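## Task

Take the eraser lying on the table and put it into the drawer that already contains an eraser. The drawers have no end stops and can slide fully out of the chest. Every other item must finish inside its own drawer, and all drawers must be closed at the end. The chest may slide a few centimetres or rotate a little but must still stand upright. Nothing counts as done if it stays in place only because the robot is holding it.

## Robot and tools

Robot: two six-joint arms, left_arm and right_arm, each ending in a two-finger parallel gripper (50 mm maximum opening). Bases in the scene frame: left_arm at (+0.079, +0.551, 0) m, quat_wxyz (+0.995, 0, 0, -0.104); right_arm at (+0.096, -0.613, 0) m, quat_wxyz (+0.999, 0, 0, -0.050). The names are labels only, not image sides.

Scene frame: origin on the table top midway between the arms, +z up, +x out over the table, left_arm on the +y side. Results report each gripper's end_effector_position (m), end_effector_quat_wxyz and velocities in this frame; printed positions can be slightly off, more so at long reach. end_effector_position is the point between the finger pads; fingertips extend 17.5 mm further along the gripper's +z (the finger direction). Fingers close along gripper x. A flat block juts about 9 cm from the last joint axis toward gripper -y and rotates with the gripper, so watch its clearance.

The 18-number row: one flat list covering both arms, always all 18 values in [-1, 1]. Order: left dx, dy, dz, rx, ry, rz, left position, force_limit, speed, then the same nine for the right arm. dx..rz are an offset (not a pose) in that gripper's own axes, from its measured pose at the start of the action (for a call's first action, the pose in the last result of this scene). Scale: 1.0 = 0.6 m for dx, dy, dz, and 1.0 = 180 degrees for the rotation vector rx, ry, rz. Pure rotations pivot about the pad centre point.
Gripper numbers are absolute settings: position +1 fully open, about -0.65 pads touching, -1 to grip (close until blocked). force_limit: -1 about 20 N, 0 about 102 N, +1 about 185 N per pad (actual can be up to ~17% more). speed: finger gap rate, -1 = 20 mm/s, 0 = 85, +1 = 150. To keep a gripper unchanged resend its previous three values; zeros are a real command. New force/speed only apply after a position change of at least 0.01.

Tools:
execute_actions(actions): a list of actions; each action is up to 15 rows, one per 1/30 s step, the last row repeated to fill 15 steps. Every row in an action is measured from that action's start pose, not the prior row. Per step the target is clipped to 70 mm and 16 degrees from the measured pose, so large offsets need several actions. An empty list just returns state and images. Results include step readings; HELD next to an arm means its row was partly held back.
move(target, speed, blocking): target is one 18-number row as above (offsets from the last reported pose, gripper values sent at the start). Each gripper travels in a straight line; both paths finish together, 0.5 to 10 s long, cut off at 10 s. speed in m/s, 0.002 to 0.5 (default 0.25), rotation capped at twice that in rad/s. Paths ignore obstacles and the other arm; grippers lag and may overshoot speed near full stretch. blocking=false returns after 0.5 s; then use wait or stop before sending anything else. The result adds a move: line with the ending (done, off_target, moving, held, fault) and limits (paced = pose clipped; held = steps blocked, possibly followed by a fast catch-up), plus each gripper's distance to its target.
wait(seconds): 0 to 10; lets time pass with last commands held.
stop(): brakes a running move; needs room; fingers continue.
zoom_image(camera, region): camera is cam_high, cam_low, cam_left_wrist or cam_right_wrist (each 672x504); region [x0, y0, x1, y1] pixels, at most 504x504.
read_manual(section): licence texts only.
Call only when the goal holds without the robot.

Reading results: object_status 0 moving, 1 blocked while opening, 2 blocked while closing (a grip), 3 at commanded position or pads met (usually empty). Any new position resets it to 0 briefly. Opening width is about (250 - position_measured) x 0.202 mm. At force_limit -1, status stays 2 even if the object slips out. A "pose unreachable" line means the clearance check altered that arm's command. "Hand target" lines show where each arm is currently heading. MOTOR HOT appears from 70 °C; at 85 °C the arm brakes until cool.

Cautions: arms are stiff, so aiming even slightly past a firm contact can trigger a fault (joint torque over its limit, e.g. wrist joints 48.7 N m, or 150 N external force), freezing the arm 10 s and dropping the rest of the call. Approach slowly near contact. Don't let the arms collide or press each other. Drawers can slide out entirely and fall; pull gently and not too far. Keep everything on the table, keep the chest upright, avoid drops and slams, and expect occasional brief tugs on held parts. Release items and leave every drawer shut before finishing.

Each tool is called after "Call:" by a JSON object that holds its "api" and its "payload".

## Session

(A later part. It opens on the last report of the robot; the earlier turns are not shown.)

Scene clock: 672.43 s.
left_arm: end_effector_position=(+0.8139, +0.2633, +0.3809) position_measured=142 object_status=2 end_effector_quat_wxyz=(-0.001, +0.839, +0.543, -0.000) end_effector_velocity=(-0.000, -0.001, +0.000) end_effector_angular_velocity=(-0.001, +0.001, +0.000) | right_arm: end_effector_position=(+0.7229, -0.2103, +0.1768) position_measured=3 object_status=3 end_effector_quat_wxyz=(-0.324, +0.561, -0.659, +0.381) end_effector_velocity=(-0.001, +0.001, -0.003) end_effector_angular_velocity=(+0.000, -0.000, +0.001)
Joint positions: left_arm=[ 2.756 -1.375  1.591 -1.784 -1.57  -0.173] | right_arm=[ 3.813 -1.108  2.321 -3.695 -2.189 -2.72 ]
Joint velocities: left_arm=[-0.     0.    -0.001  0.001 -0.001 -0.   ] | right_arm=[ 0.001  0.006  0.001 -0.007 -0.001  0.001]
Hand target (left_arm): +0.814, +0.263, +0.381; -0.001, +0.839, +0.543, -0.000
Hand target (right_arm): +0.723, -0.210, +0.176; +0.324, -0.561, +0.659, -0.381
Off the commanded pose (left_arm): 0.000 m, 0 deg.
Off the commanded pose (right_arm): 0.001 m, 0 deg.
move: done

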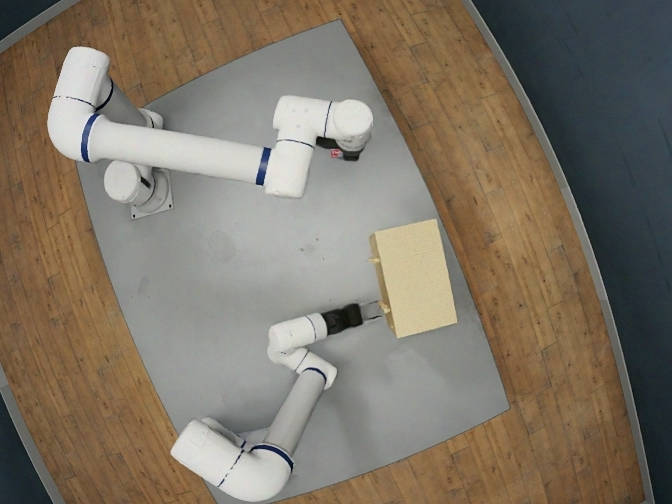

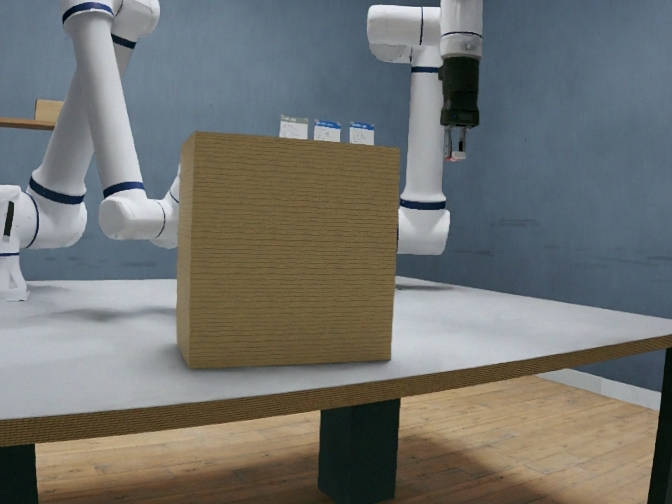

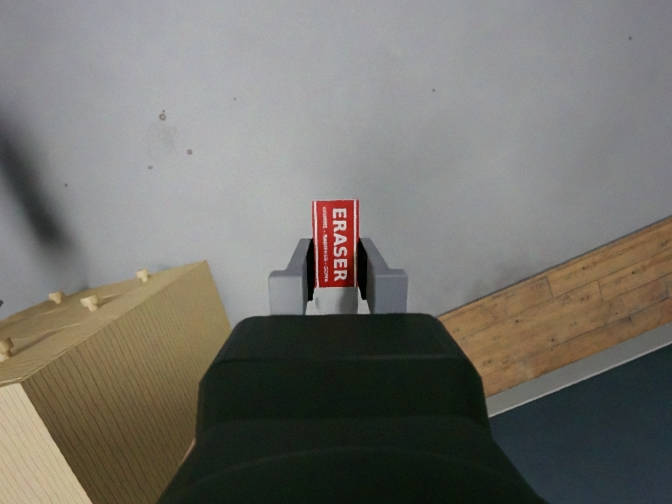

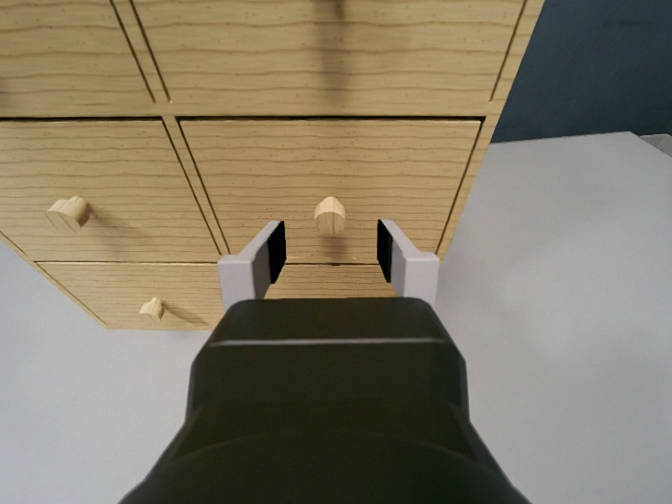

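Call:
{"api": "execute_actions", "payload": {"actions": [[[0,0,0,0,0,0,-1,-0.6,-0.5, -0.0003,-0.002,0.005,0,0,0,0.35,-0.5,0],[0,0,0,0,0,0,-1,-0.6,-0.5, -0.0006,-0.004,0.010,0,0,0,0.35,-0.5,0],[0,0,0,0,0,0,-1,-0.6,-0.5, -0.0009,-0.006,0.015,0,0,0,0.35,-0.5,0],[0,0,0,0,0,0,-1,-0.6,-0.5, -0.0012,-0.008,0.020,0,0,0,0.35,-0.5,0],[0,0,0,0,0,0,-1,-0.6,-0.5, -0.0014,-0.010,0.024,0,0,0,0.35,-0.5,0],[0,0,0,0,0,0,-1,-0.6,-0.5, -0.0016,-0.0114,0.0275,0,0,0,0.35,-0.5,0],[0,0,0,0,0,0,-1,-0.6,-0.5, -0.0017,-0.0126,0.0302,0,0,0,0.35,-0.5,0]]]}}

Scene clock: 714.67 s.
left_arm: end_effector_position=(+0.8139, +0.2633, +0.3809) position_measured=142 object_status=2 end_effector_quat_wxyz=(-0.001, +0.839, +0.543, -0.000) end_effector_velocity=(-0.001, +0.001, -0.001) end_effector_angular_velocity=(+0.003, +0.003, -0.002) | right_arm: end_effector_position=(+0.7411, -0.2123, +0.1744) position_measured=100 object_status=3 end_effector_quat_wxyz=(-0.324, +0.561, -0.659, +0.381) end_effector_velocity=(+0.008, -0.001, -0.002) end_effector_angular_velocity=(-0.000, +0.001, +0.000)
Joint positions: left_arm=[ 2.756 -1.375  1.591 -1.784 -1.57  -0.173] | right_arm=[ 3.792 -1.092  2.299 -3.698 -2.172 -2.735]
Joint velocities: left_arm=[-0.    -0.     0.001  0.004  0.001  0.002] | right_arm=[-0.009  0.008 -0.01  -0.001  0.007 -0.007]
Hand target (left_arm): +0.814, +0.263, +0.381; -0.001, +0.839, +0.543, -0.000
Hand target (right_arm): +0.742, -0.212, +0.174; +0.324, -0.561, +0.659, -0.381
Off the commanded pose (left_arm): 0.000 m, 0 deg.
Off the commanded pose (right_arm): 0.001 m, 0 deg.
Step readings (end_effector_position):
0: left_arm (+0.8139, +0.2633, +0.3809) | right_arm (+0.7228, -0.2103, +0.1764)
1: left_arm (+0.8139, +0.2633, +0.3809) | right_arm (+0.7229, -0.2104, +0.1764)
2: left_arm (+0.8139, +0.2633, +0.3809) | right_arm (+0.7234, -0.2106, +0.1761)
4: left_arm (+0.8139, +0.2633, +0.3809) | right_arm (+0.7268, -0.2108, +0.1759)
8: left_arm (+0.8139, +0.2633, +0.3809) | right_arm (+0.7354, -0.2118, +0.1750)
15: end_effector_position above

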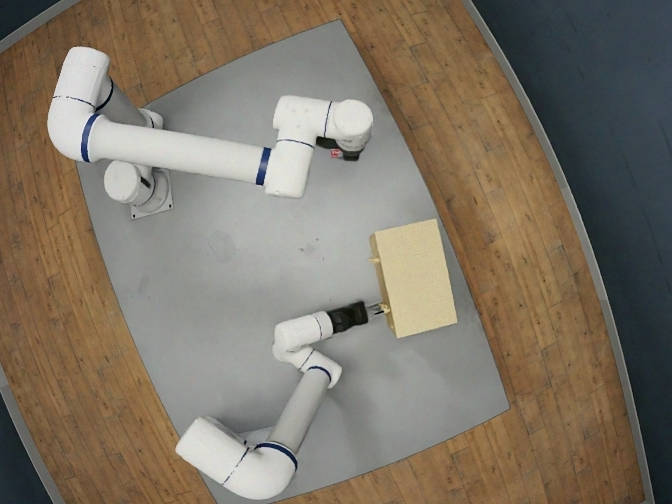

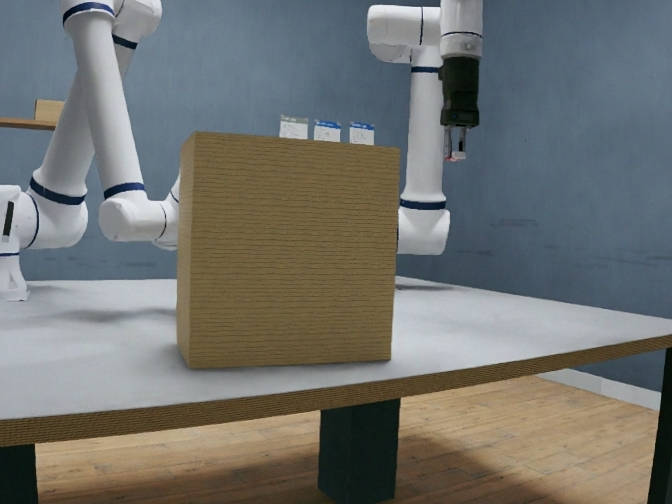

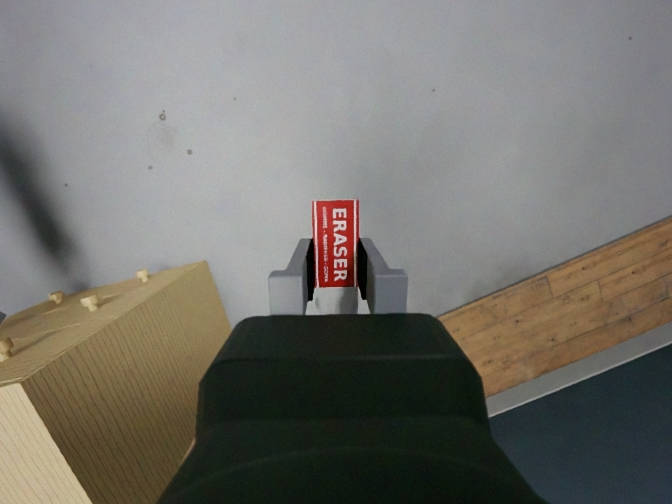

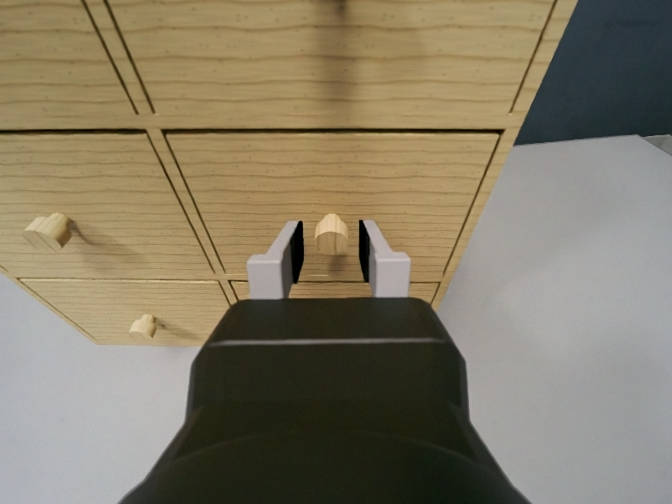

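Call:
{"api": "execute_actions", "payload": {"actions": [[[0,0,0,0,0,0,-1,-0.6,-0.5, 0,-0.0012,0.002,0,0,0,-1,-0.4,-0.3]]]}}

Scene clock: 721.60 s.
left_arm: end_effector_position=(+0.8139, +0.2633, +0.3809) position_measured=142 object_status=2 end_effector_quat_wxyz=(-0.001, +0.839, +0.543, -0.000) end_effector_velocity=(-0.000, +0.000, -0.000) end_effector_angular_velocity=(-0.001, +0.001, +0.000) | right_arm: end_effector_position=(+0.7425, -0.2126, +0.1743) position_measured=179 object_status=2 end_effector_quat_wxyz=(-0.324, +0.561, -0.659, +0.381) end_effector_velocity=(+0.001, -0.001, +0.002) end_effector_angular_velocity=(+0.001, -0.003, -0.001)
Joint positions: left_arm=[ 2.756 -1.375  1.591 -1.784 -1.57  -0.173] | right_arm=[ 3.791 -1.092  2.298 -3.697 -2.171 -2.736]
Joint velocities: left_arm=[ 0.    -0.     0.001 -0.001 -0.001 -0.   ] | right_arm=[-0.001 -0.002 -0.    -0.001 -0.    -0.   ]
Hand target (left_arm): +0.814, +0.263, +0.381; -0.001, +0.839, +0.543, -0.000
Hand target (right_arm): +0.742, -0.213, +0.174; +0.324, -0.561, +0.659, -0.381
Off the commanded pose (left_arm): 0.000 m, 0 deg.
Off the commanded pose (right_arm): 0.000 m, 0 deg.
Step readings (end_effector_position):
0: left_arm (+0.8139, +0.2633, +0.3809) | right_arm (+0.7423, -0.2125, +0.1742)
1: left_arm (+0.8139, +0.2633, +0.3809) | right_arm (+0.7423, -0.2125, +0.1742)
2: left_arm (+0.8139, +0.2633, +0.3809) | right_arm (+0.7423, -0.2125, +0.1743)
4: left_arm (+0.8139, +0.2633, +0.3809) | right_arm (+0.7424, -0.2125, +0.1743)
8: left_arm (+0.8139, +0.2633, +0.3809) | right_arm (+0.7424, -0.2126, +0.1743)
15: end_effector_position above

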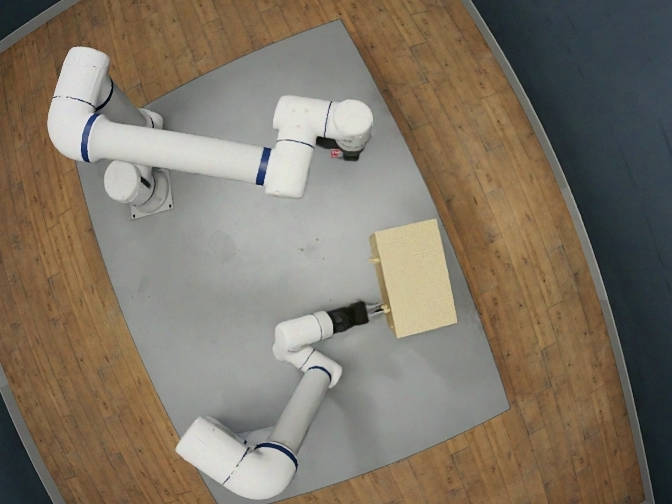

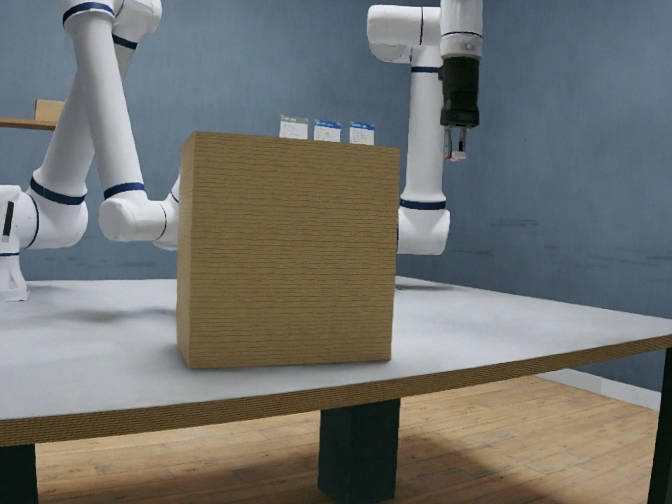

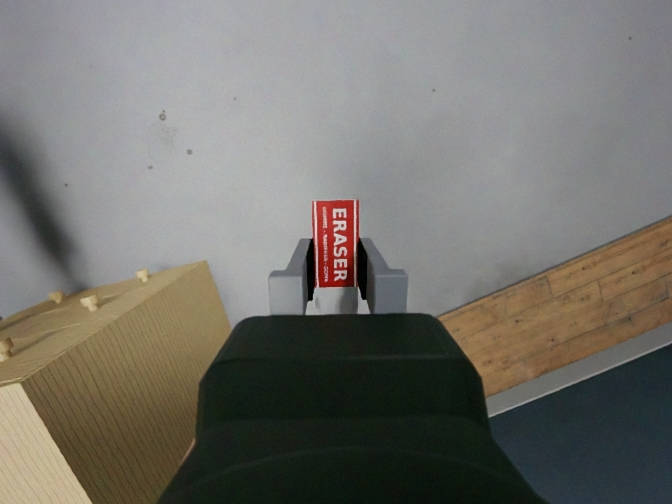

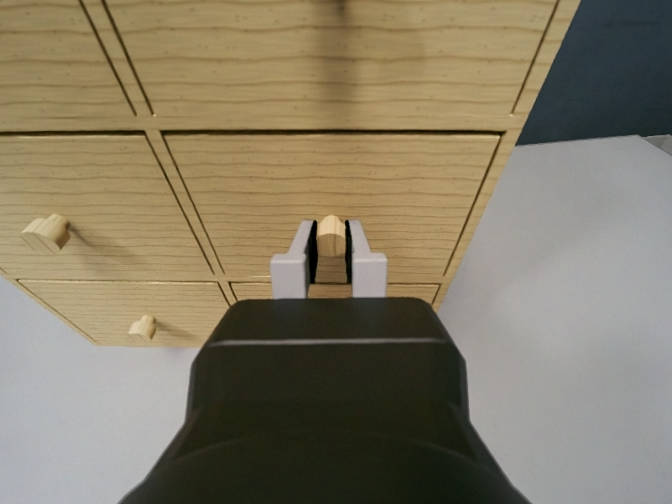

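Call:
{"api": "move", "payload": {"target": [0,0,0,0,0,0,-1,-0.6,-0.5, 0,0.1333,-0.2309,0,0,0,-1,-0.4,-0.3], "speed": 0.1}}

Scene clock: 730.33 s.
left_arm: end_effector_position=(+0.8139, +0.2633, +0.3809) position_measured=142 object_status=2 end_effector_quat_wxyz=(-0.001, +0.839, +0.543, -0.000) end_effector_velocity=(+0.000, -0.000, -0.000) end_effector_angular_velocity=(-0.001, -0.001, -0.001) | right_arm: end_effector_position=(+0.5849, -0.1870, +0.1746) position_measured=179 object_status=2 end_effector_quat_wxyz=(-0.324, +0.561, -0.659, +0.381) end_effector_velocity=(-0.003, +0.001, +0.001) end_effector_angular_velocity=(+0.001, -0.001, +0.001)
Joint positions: left_arm=[ 2.756 -1.375  1.591 -1.784 -1.57  -0.173] | right_arm=[ 4.014 -1.174  2.444 -3.641 -2.341 -2.548]
Joint velocities: left_arm=[ 0.    -0.     0.001 -0.002 -0.001  0.001] | right_arm=[ 0.006 -0.003  0.002  0.003 -0.003  0.006]
Hand target (left_arm): +0.814, +0.263, +0.381; -0.001, +0.839, +0.543, -0.000
Hand target (right_arm): +0.585, -0.187, +0.175; +0.324, -0.561, +0.659, -0.381
Off the commanded pose (left_arm): 0.000 m, 0 deg.
Off the commanded pose (right_arm): 0.000 m, 0 deg.
move: done

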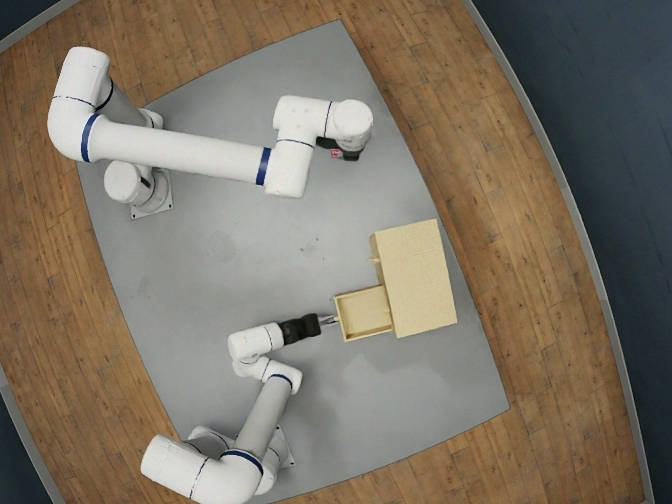

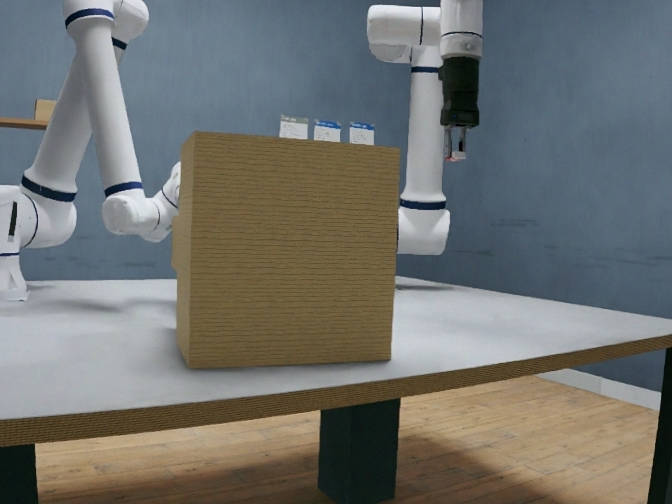

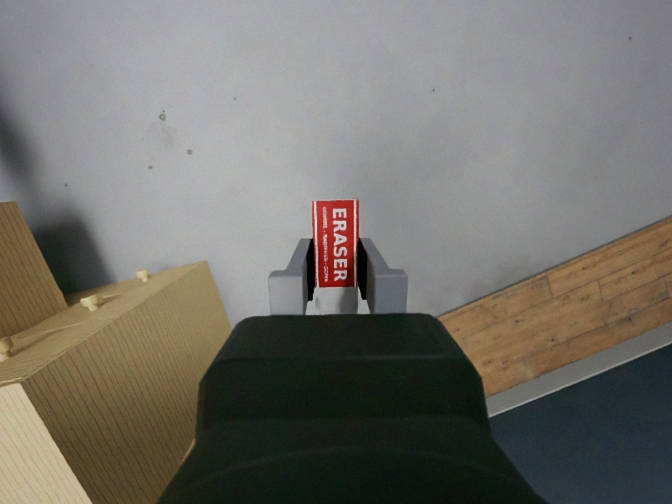

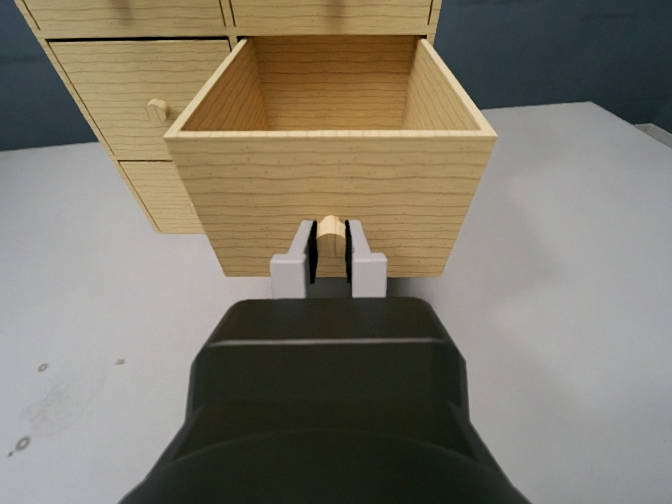

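Call:
{"api": "zoom_image", "payload": {"camera": "cam_high", "region": [310, 260, 430, 365]}}

Region (310, 260, 430, 365) of cam_high's 672x504 image, scaled by 4.200, with more detail than that image has; it fills the top 441 rows of this view, and the rest is white.

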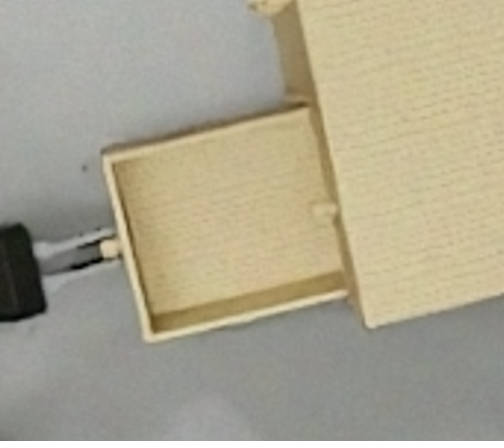

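Call:
{"api": "zoom_image", "payload": {"camera": "cam_right_wrist", "region": [150, 20, 510, 180]}}

Region (150, 20, 510, 180) of cam_right_wrist's 672x504 image, scaled by 1.400, with more detail than that image has.

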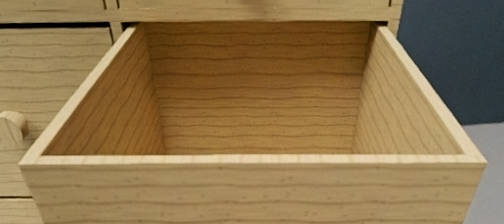

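Call:
{"api": "zoom_image", "payload": {"camera": "cam_right_wrist", "region": [240, 30, 430, 140]}}

Region (240, 30, 430, 140) of cam_right_wrist's 672x504 image, scaled by 2.653, with more detail than that image has; it fills the top 292 rows of this view, and the rest is white.

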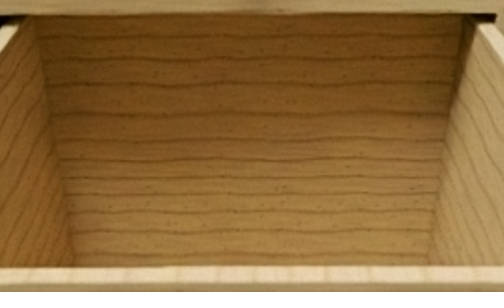

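Call:
{"api": "move", "payload": {"target": [0,0,0,0,0,0,-1,-0.6,-0.5, 0,-0.1333,0.2309,0,0,0,-1,-0.4,-0.3], "speed": 0.1}}

Scene clock: 788.93 s.
left_arm: end_effector_position=(+0.8139, +0.2633, +0.3809) position_measured=142 object_status=2 end_effector_quat_wxyz=(-0.001, +0.839, +0.543, -0.000) end_effector_velocity=(+0.001, -0.000, +0.001) end_effector_angular_velocity=(-0.001, -0.002, -0.001) | right_arm: end_effector_position=(+0.7425, -0.2126, +0.1743) position_measured=179 object_status=2 end_effector_quat_wxyz=(-0.324, +0.561, -0.659, +0.381) end_effector_velocity=(+0.002, +0.000, -0.000) end_effector_angular_velocity=(-0.000, +0.001, +0.001)
Joint positions: left_arm=[ 2.756 -1.375  1.591 -1.784 -1.57  -0.173] | right_arm=[ 3.791 -1.092  2.298 -3.698 -2.171 -2.736]
Joint velocities: left_arm=[ 0.    -0.    -0.001 -0.001  0.     0.001] | right_arm=[-0.002  0.001 -0.003  0.001  0.003 -0.002]
Hand target (left_arm): +0.814, +0.263, +0.381; -0.001, +0.839, +0.543, -0.000
Hand target (right_arm): +0.743, -0.213, +0.174; +0.324, -0.561, +0.659, -0.381
Off the commanded pose (left_arm): 0.000 m, 0 deg.
Off the commanded pose (right_arm): 0.000 m, 0 deg.
move: done

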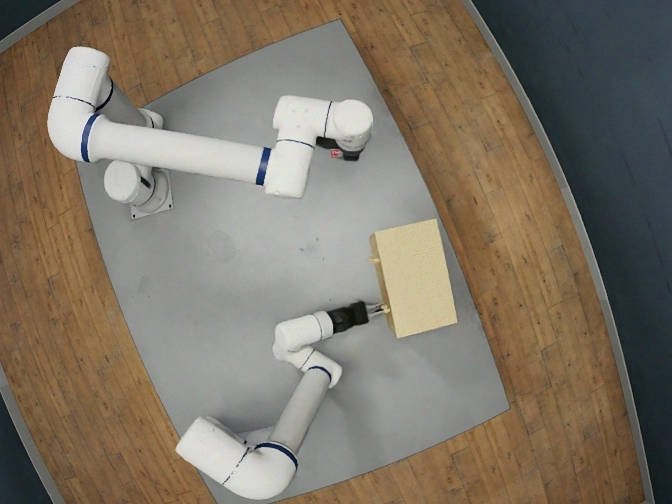

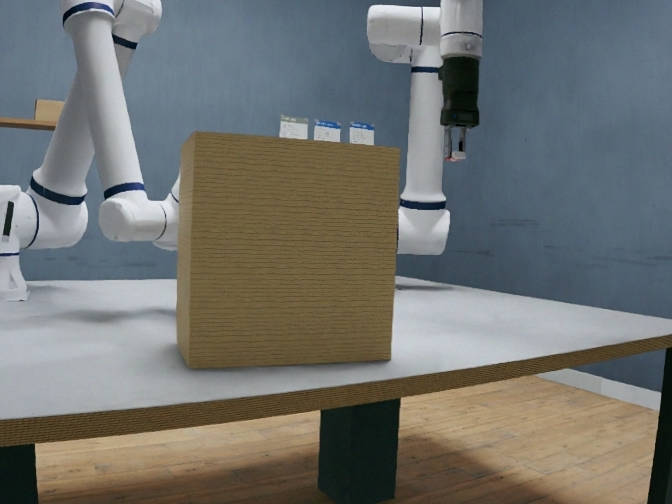

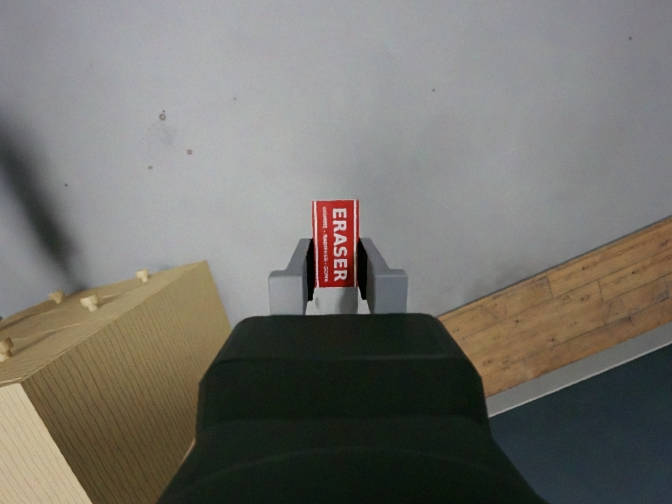

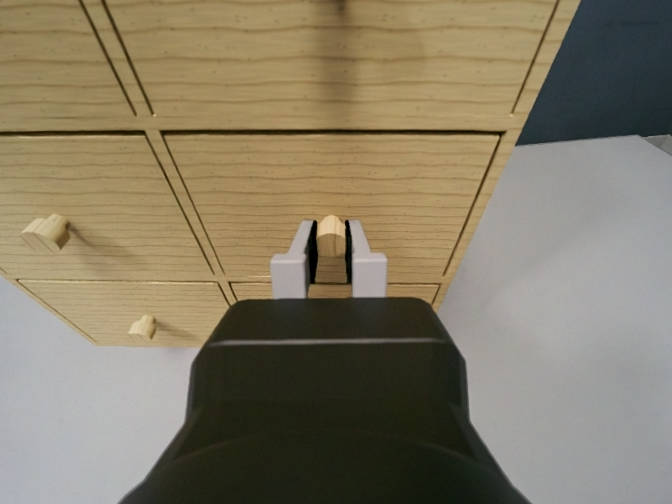

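Call:
{"api": "move", "payload": {"target": [0,0,0,0,0,0,-1,-0.6,-0.5, -0.0008,0.1690,0.0745,0,0,0,0.4,-0.5,0.5], "speed": 0.15}}

Scene clock: 818.53 s.
left_arm: end_effector_position=(+0.8139, +0.2633, +0.3809) position_measured=142 object_status=2 end_effector_quat_wxyz=(-0.001, +0.839, +0.543, -0.000) end_effector_velocity=(+0.000, -0.000, +0.000) end_effector_angular_velocity=(-0.000, -0.001, -0.001) | right_arm: end_effector_position=(+0.7304, -0.2105, +0.0645) position_measured=92 object_status=3 end_effector_quat_wxyz=(-0.324, +0.561, -0.659, +0.381) end_effector_velocity=(+0.000, +0.000, -0.002) end_effector_angular_velocity=(-0.000, -0.002, +0.001)
Joint positions: left_arm=[ 2.756 -1.375  1.591 -1.784 -1.57  -0.173] | right_arm=[ 3.805 -0.865  2.293 -3.913 -2.183 -2.725]
Joint velocities: left_arm=[-0.001  0.    -0.    -0.001  0.     0.001] | right_arm=[ 0.     0.005 -0.001 -0.006 -0.    -0.001]
Hand target (left_arm): +0.814, +0.263, +0.381; -0.001, +0.839, +0.543, -0.000
Hand target (right_arm): +0.730, -0.210, +0.064; +0.324, -0.561, +0.659, -0.381
Off the commanded pose (left_arm): 0.000 m, 0 deg.
Off the commanded pose (right_arm): 0.001 m, 0 deg.
move: done

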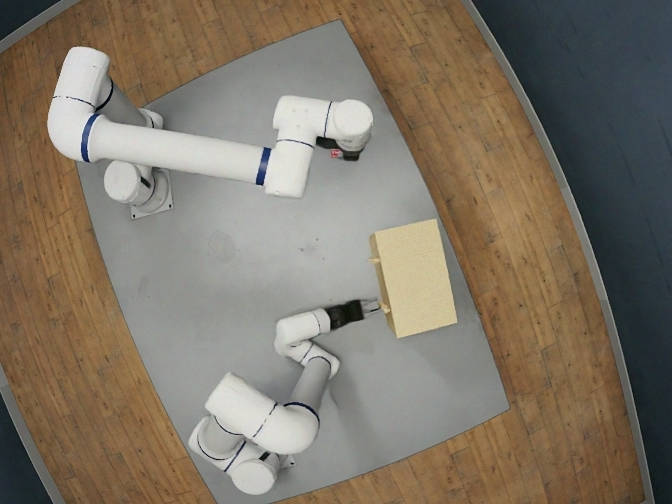

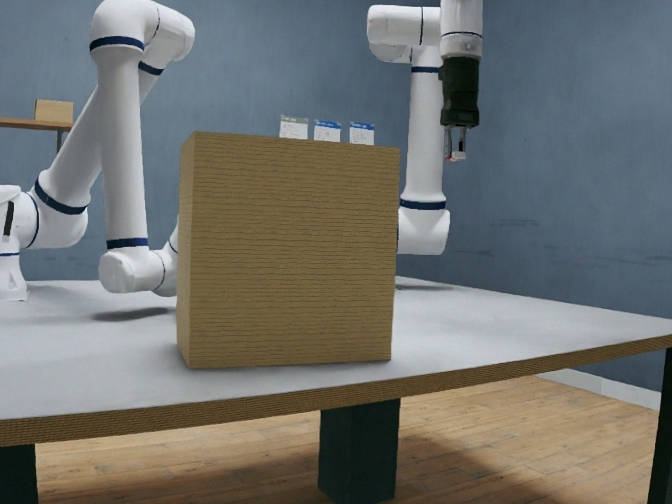

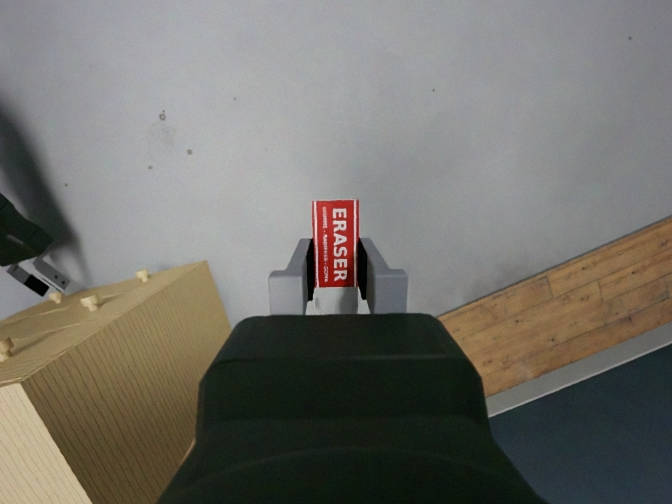

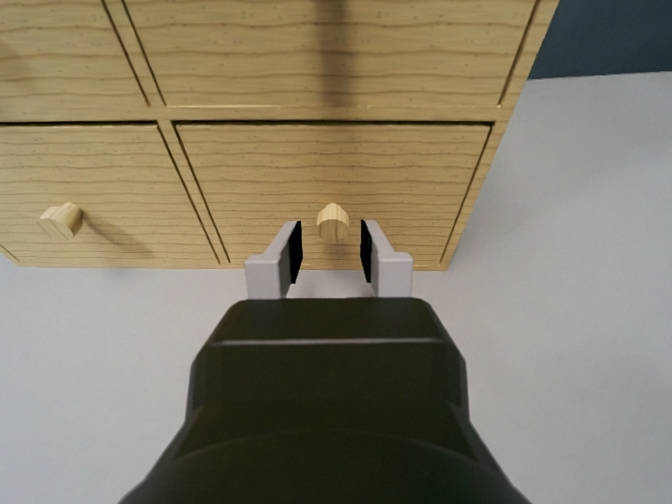

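Call:
{"api": "zoom_image", "payload": {"camera": "cam_right_wrist", "region": [260, 170, 400, 290]}}

Region (260, 170, 400, 290) of cam_right_wrist's 672x504 image, scaled by 3.600, with more detail than that image has; it fills the top 432 rows of this view, and the rest is white.

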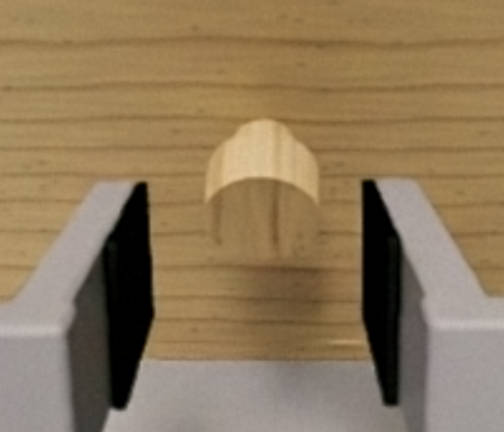

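Call:
{"api": "execute_actions", "payload": {"actions": [[[0,0,0,0,0,0,-1,-0.6,-0.5, 0.0003,-0.0015,0.004,0,0,0,0.4,-0.5,0.5],[0,0,0,0,0,0,-1,-0.6,-0.5, 0.0006,-0.003,0.008,0,0,0,0.4,-0.5,0.5],[0,0,0,0,0,0,-1,-0.6,-0.5, 0.0009,-0.0045,0.012,0,0,0,0.4,-0.5,0.5],[0,0,0,0,0,0,-1,-0.6,-0.5, 0.0012,-0.006,0.016,0,0,0,0.4,-0.5,0.5],[0,0,0,0,0,0,-1,-0.6,-0.5, 0.0015,-0.0073,0.0193,0,0,0,0.4,-0.5,0.5]],[[0,0,0,0,0,0,-1,-0.6,-0.5, 0,-0.0004,0.0007,0,0,0,-1,-0.4,-0.2]]]}}

Scene clock: 850.27 s.
left_arm: end_effector_position=(+0.8139, +0.2633, +0.3809) position_measured=142 object_status=2 end_effector_quat_wxyz=(-0.001, +0.839, +0.543, -0.000) end_effector_velocity=(-0.000, -0.000, -0.000) end_effector_angular_velocity=(-0.000, +0.001, +0.000) | right_arm: end_effector_position=(+0.7422, -0.2133, +0.0626) position_measured=179 object_status=2 end_effector_quat_wxyz=(-0.324, +0.561, -0.659, +0.381) end_effector_velocity=(+0.000, -0.000, +0.000) end_effector_angular_velocity=(+0.000, -0.000, -0.000)
Joint positions: left_arm=[ 2.756 -1.375  1.591 -1.784 -1.57  -0.173] | right_arm=[ 3.79  -0.858  2.281 -3.914 -2.17  -2.737]
Joint velocities: left_arm=[-0.    -0.     0.     0.001 -0.001 -0.001] | right_arm=[-0.001 -0.001 -0.     0.     0.    -0.   ]
Hand target (left_arm): +0.814, +0.263, +0.381; -0.001, +0.839, +0.543, -0.000
Hand target (right_arm): +0.742, -0.213, +0.063; +0.324, -0.561, +0.659, -0.381
Off the commanded pose (left_arm): 0.000 m, 0 deg.
Off the commanded pose (right_arm): 0.000 m, 0 deg.
Step readings (end_effector_position; steps 1 to 15: 1st action; 16 to 30: 2nd action):
0: left_arm (+0.8139, +0.2633, +0.3809) | right_arm (+0.7304, -0.2105, +0.0641)
1: left_arm (+0.8139, +0.2633, +0.3809) | right_arm (+0.7304, -0.2105, +0.0641)
2: left_arm (+0.8139, +0.2633, +0.3809) | right_arm (+0.7310, -0.2106, +0.0642)
4: left_arm (+0.8139, +0.2633, +0.3809) | right_arm (+0.7335, -0.2112, +0.0638)
8: left_arm (+0.8139, +0.2633, +0.3809) | right_arm (+0.7390, -0.2126, +0.0630)
15: left_arm (+0.8139, +0.2633, +0.3809) | right_arm (+0.7418, -0.2132, +0.0626)
16: left_arm (+0.8139, +0.2633, +0.3809) | right_arm (+0.7419, -0.2133, +0.0626)
17: left_arm (+0.8139, +0.2633, +0.3809) | right_arm (+0.7420, -0.2133, +0.0626)
19: left_arm (+0.8139, +0.2633, +0.3809) | right_arm (+0.7421, -0.2133, +0.0626)
23: left_arm (+0.8139, +0.2633, +0.3809) | right_arm (+0.7422, -0.2133, +0.0626)
30: end_effector_position above

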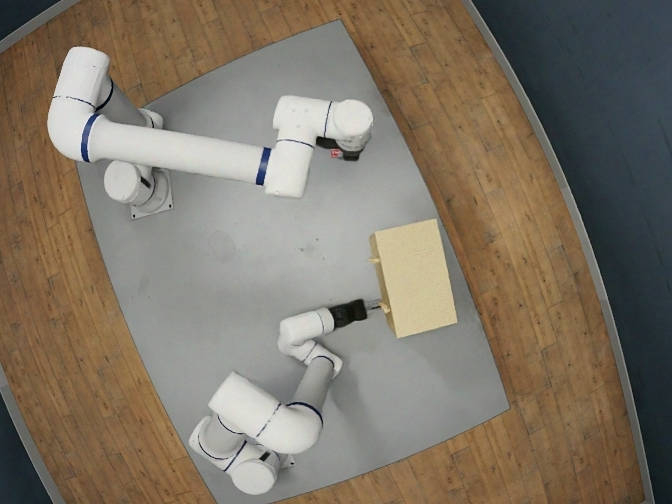

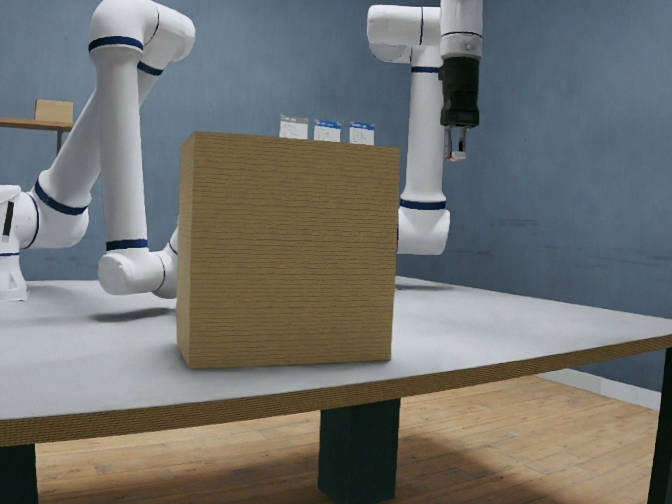

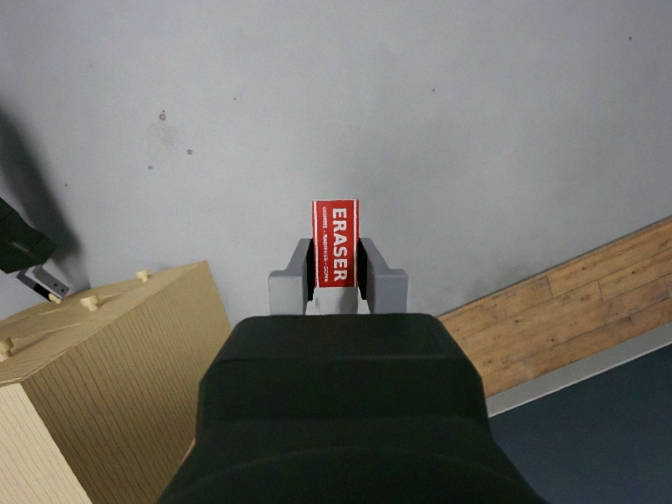

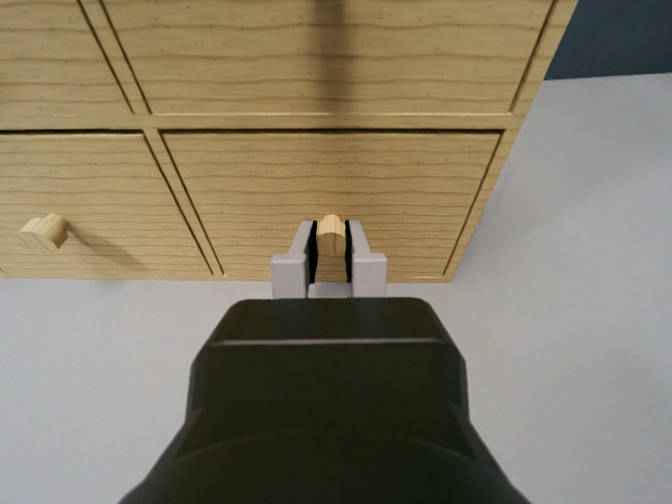

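Call:
{"api": "move", "payload": {"target": [0,0,0,0,0,0,-1,-0.6,-0.5, 0,0.1333,-0.2309,0,0,0,-1,-0.4,-0.2], "speed": 0.1}}

Scene clock: 863.47 s.
left_arm: end_effector_position=(+0.8139, +0.2633, +0.3809) position_measured=142 object_status=2 end_effector_quat_wxyz=(-0.001, +0.839, +0.543, -0.000) end_effector_velocity=(-0.000, -0.000, -0.000) end_effector_angular_velocity=(+0.001, +0.000, -0.001) | right_arm: end_effector_position=(+0.5846, -0.1878, +0.0628) position_measured=179 object_status=2 end_effector_quat_wxyz=(-0.324, +0.561, -0.659, +0.381) end_effector_velocity=(-0.002, -0.000, -0.000) end_effector_angular_velocity=(-0.000, -0.000, -0.001)
Joint positions: left_arm=[ 2.756 -1.375  1.591 -1.784 -1.57  -0.173] | right_arm=[ 4.014 -0.897  2.429 -3.903 -2.34  -2.548]
Joint velocities: left_arm=[-0.     0.     0.    -0.     0.     0.001] | right_arm=[ 0.003  0.     0.002  0.    -0.003  0.004]
Hand target (left_arm): +0.814, +0.263, +0.381; -0.001, +0.839, +0.543, -0.000
Hand target (right_arm): +0.584, -0.188, +0.063; +0.324, -0.561, +0.660, -0.381
Off the commanded pose (left_arm): 0.000 m, 0 deg.
Off the commanded pose (right_arm): 0.000 m, 0 deg.
move: done

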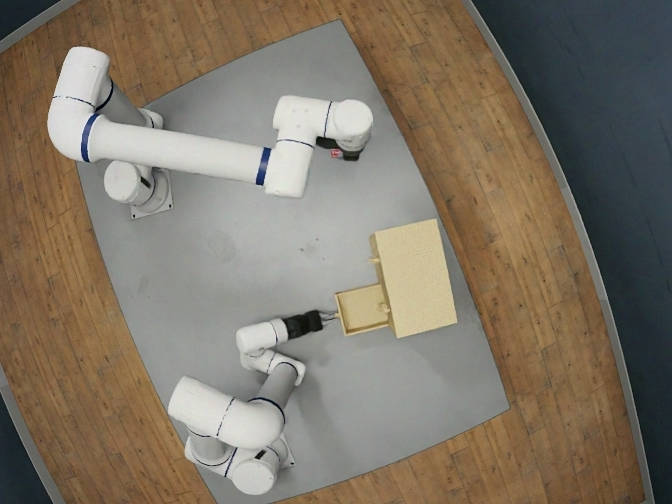

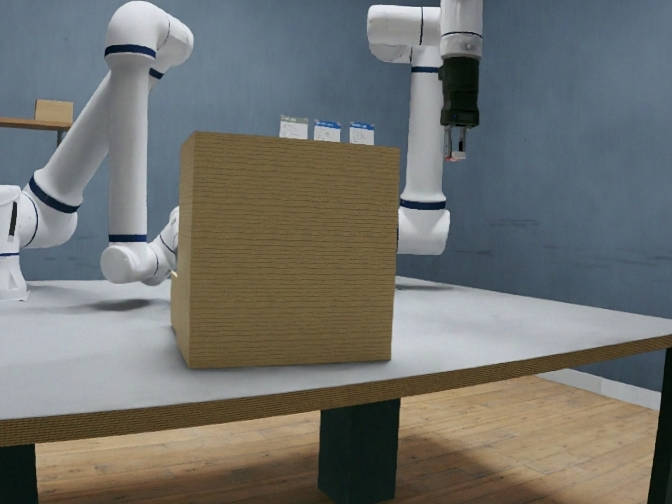

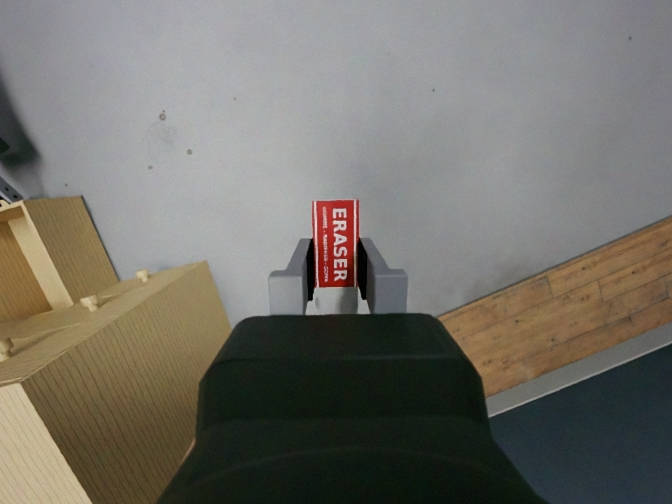

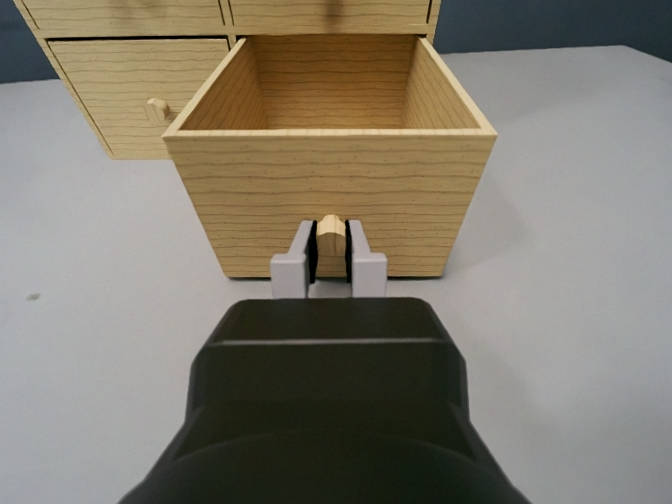

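Call:
{"api": "zoom_image", "payload": {"camera": "cam_high", "region": [320, 265, 420, 350]}}

Call:
{"api": "zoom_image", "payload": {"camera": "cam_right_wrist", "region": [240, 30, 430, 140]}}

Call:
{"api": "zoom_image", "payload": {"camera": "cam_left_wrist", "region": [0, 180, 140, 330]}}

Region (320, 265, 420, 350) of cam_high's 672x504 image, scaled by 5.040, with more detail than that image has; it fills the top 428 rows of this view, and the rest is white.

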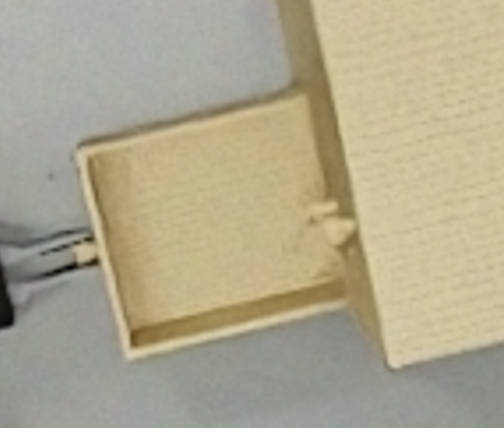

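Region (240, 30, 430, 140) of cam_right_wrist's 672x504 image, scaled by 2.653, with more detail than that image has; it fills the top 292 rows of this view, and the rest is white.

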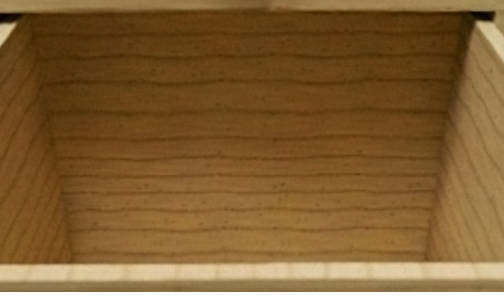

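Region (0, 180, 140, 330) of cam_left_wrist's 672x504 image, scaled by 3.360, with more detail than that image has; it fills the left 470 columns of this view, and the rest is white.

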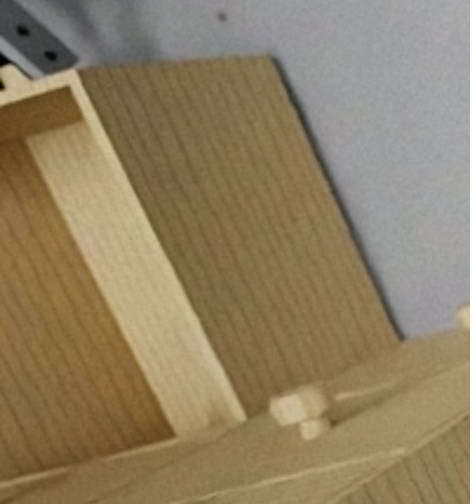

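Call:
{"api": "move", "payload": {"target": [0,0,0,0,0,0,-1,-0.6,-0.5, 0,-0.1333,0.2308,0,0,0,-1,-0.4,-0.2], "speed": 0.12}}

Scene clock: 877.43 s.
left_arm: end_effector_position=(+0.8139, +0.2633, +0.3809) position_measured=142 object_status=2 end_effector_quat_wxyz=(-0.001, +0.839, +0.543, -0.000) end_effector_velocity=(+0.000, -0.001, +0.000) end_effector_angular_velocity=(-0.001, -0.001, +0.001) | right_arm: end_effector_position=(+0.7421, -0.2133, +0.0626) position_measured=179 object_status=2 end_effector_quat_wxyz=(-0.324, +0.561, -0.659, +0.381) end_effector_velocity=(+0.004, -0.001, -0.001) end_effector_angular_velocity=(-0.000, +0.001, -0.001)
Joint positions: left_arm=[ 2.756 -1.375  1.591 -1.784 -1.57  -0.173] | right_arm=[ 3.79  -0.858  2.281 -3.914 -2.17  -2.737]
Joint velocities: left_arm=[-0.     0.    -0.    -0.002 -0.    -0.001] | right_arm=[-0.005  0.003 -0.004  0.001  0.003 -0.003]
Hand target (left_arm): +0.814, +0.263, +0.381; -0.001, +0.839, +0.543, -0.000
Hand target (right_arm): +0.743, -0.213, +0.063; +0.324, -0.561, +0.659, -0.381
Off the commanded pose (left_arm): 0.000 m, 0 deg.
Off the commanded pose (right_arm): 0.000 m, 0 deg.
move: done

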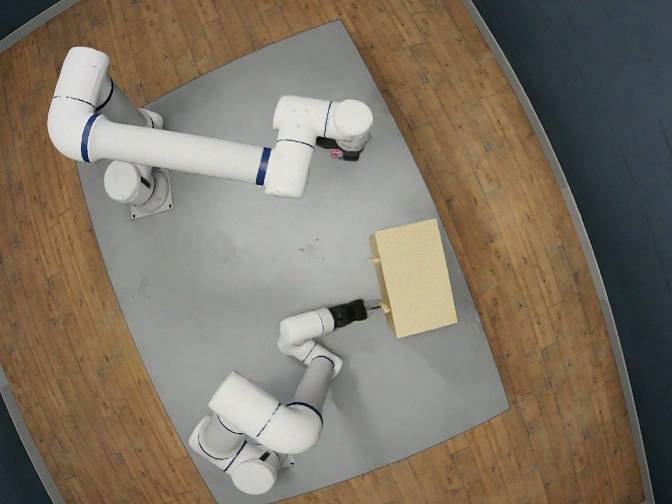

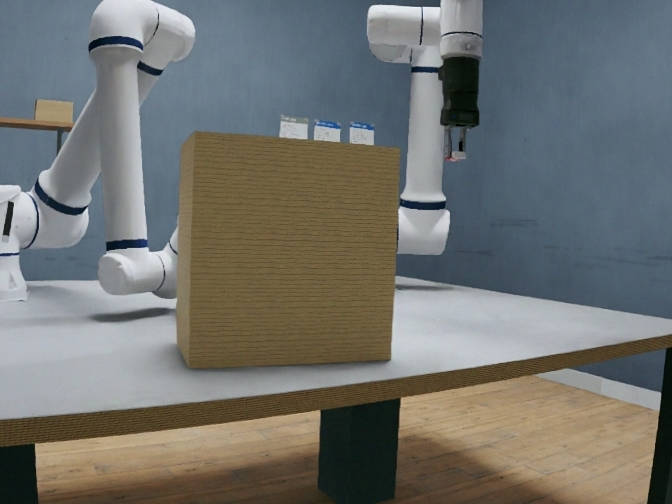

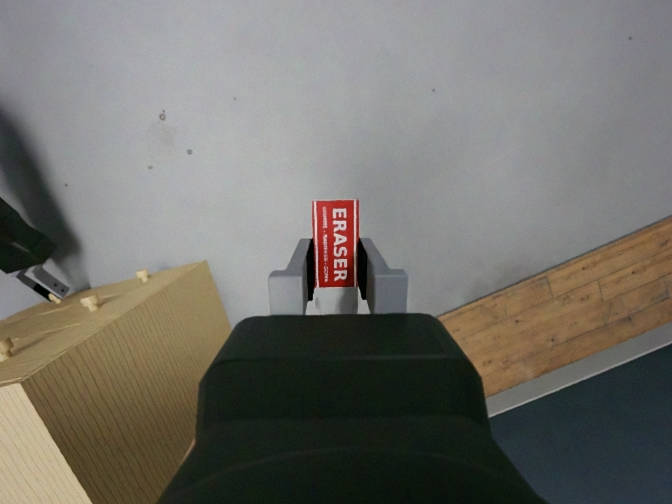

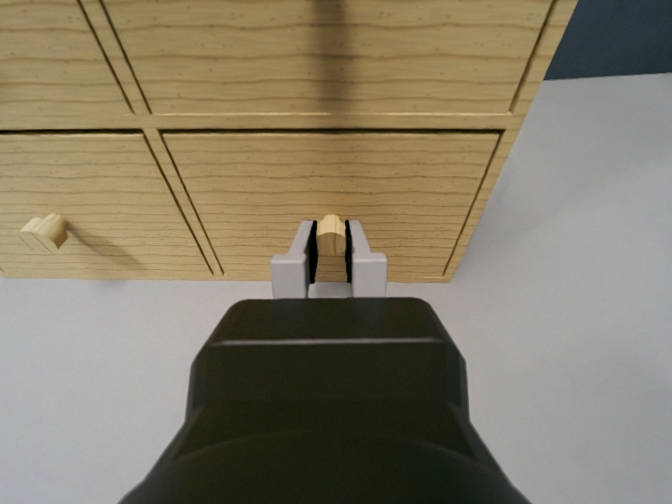

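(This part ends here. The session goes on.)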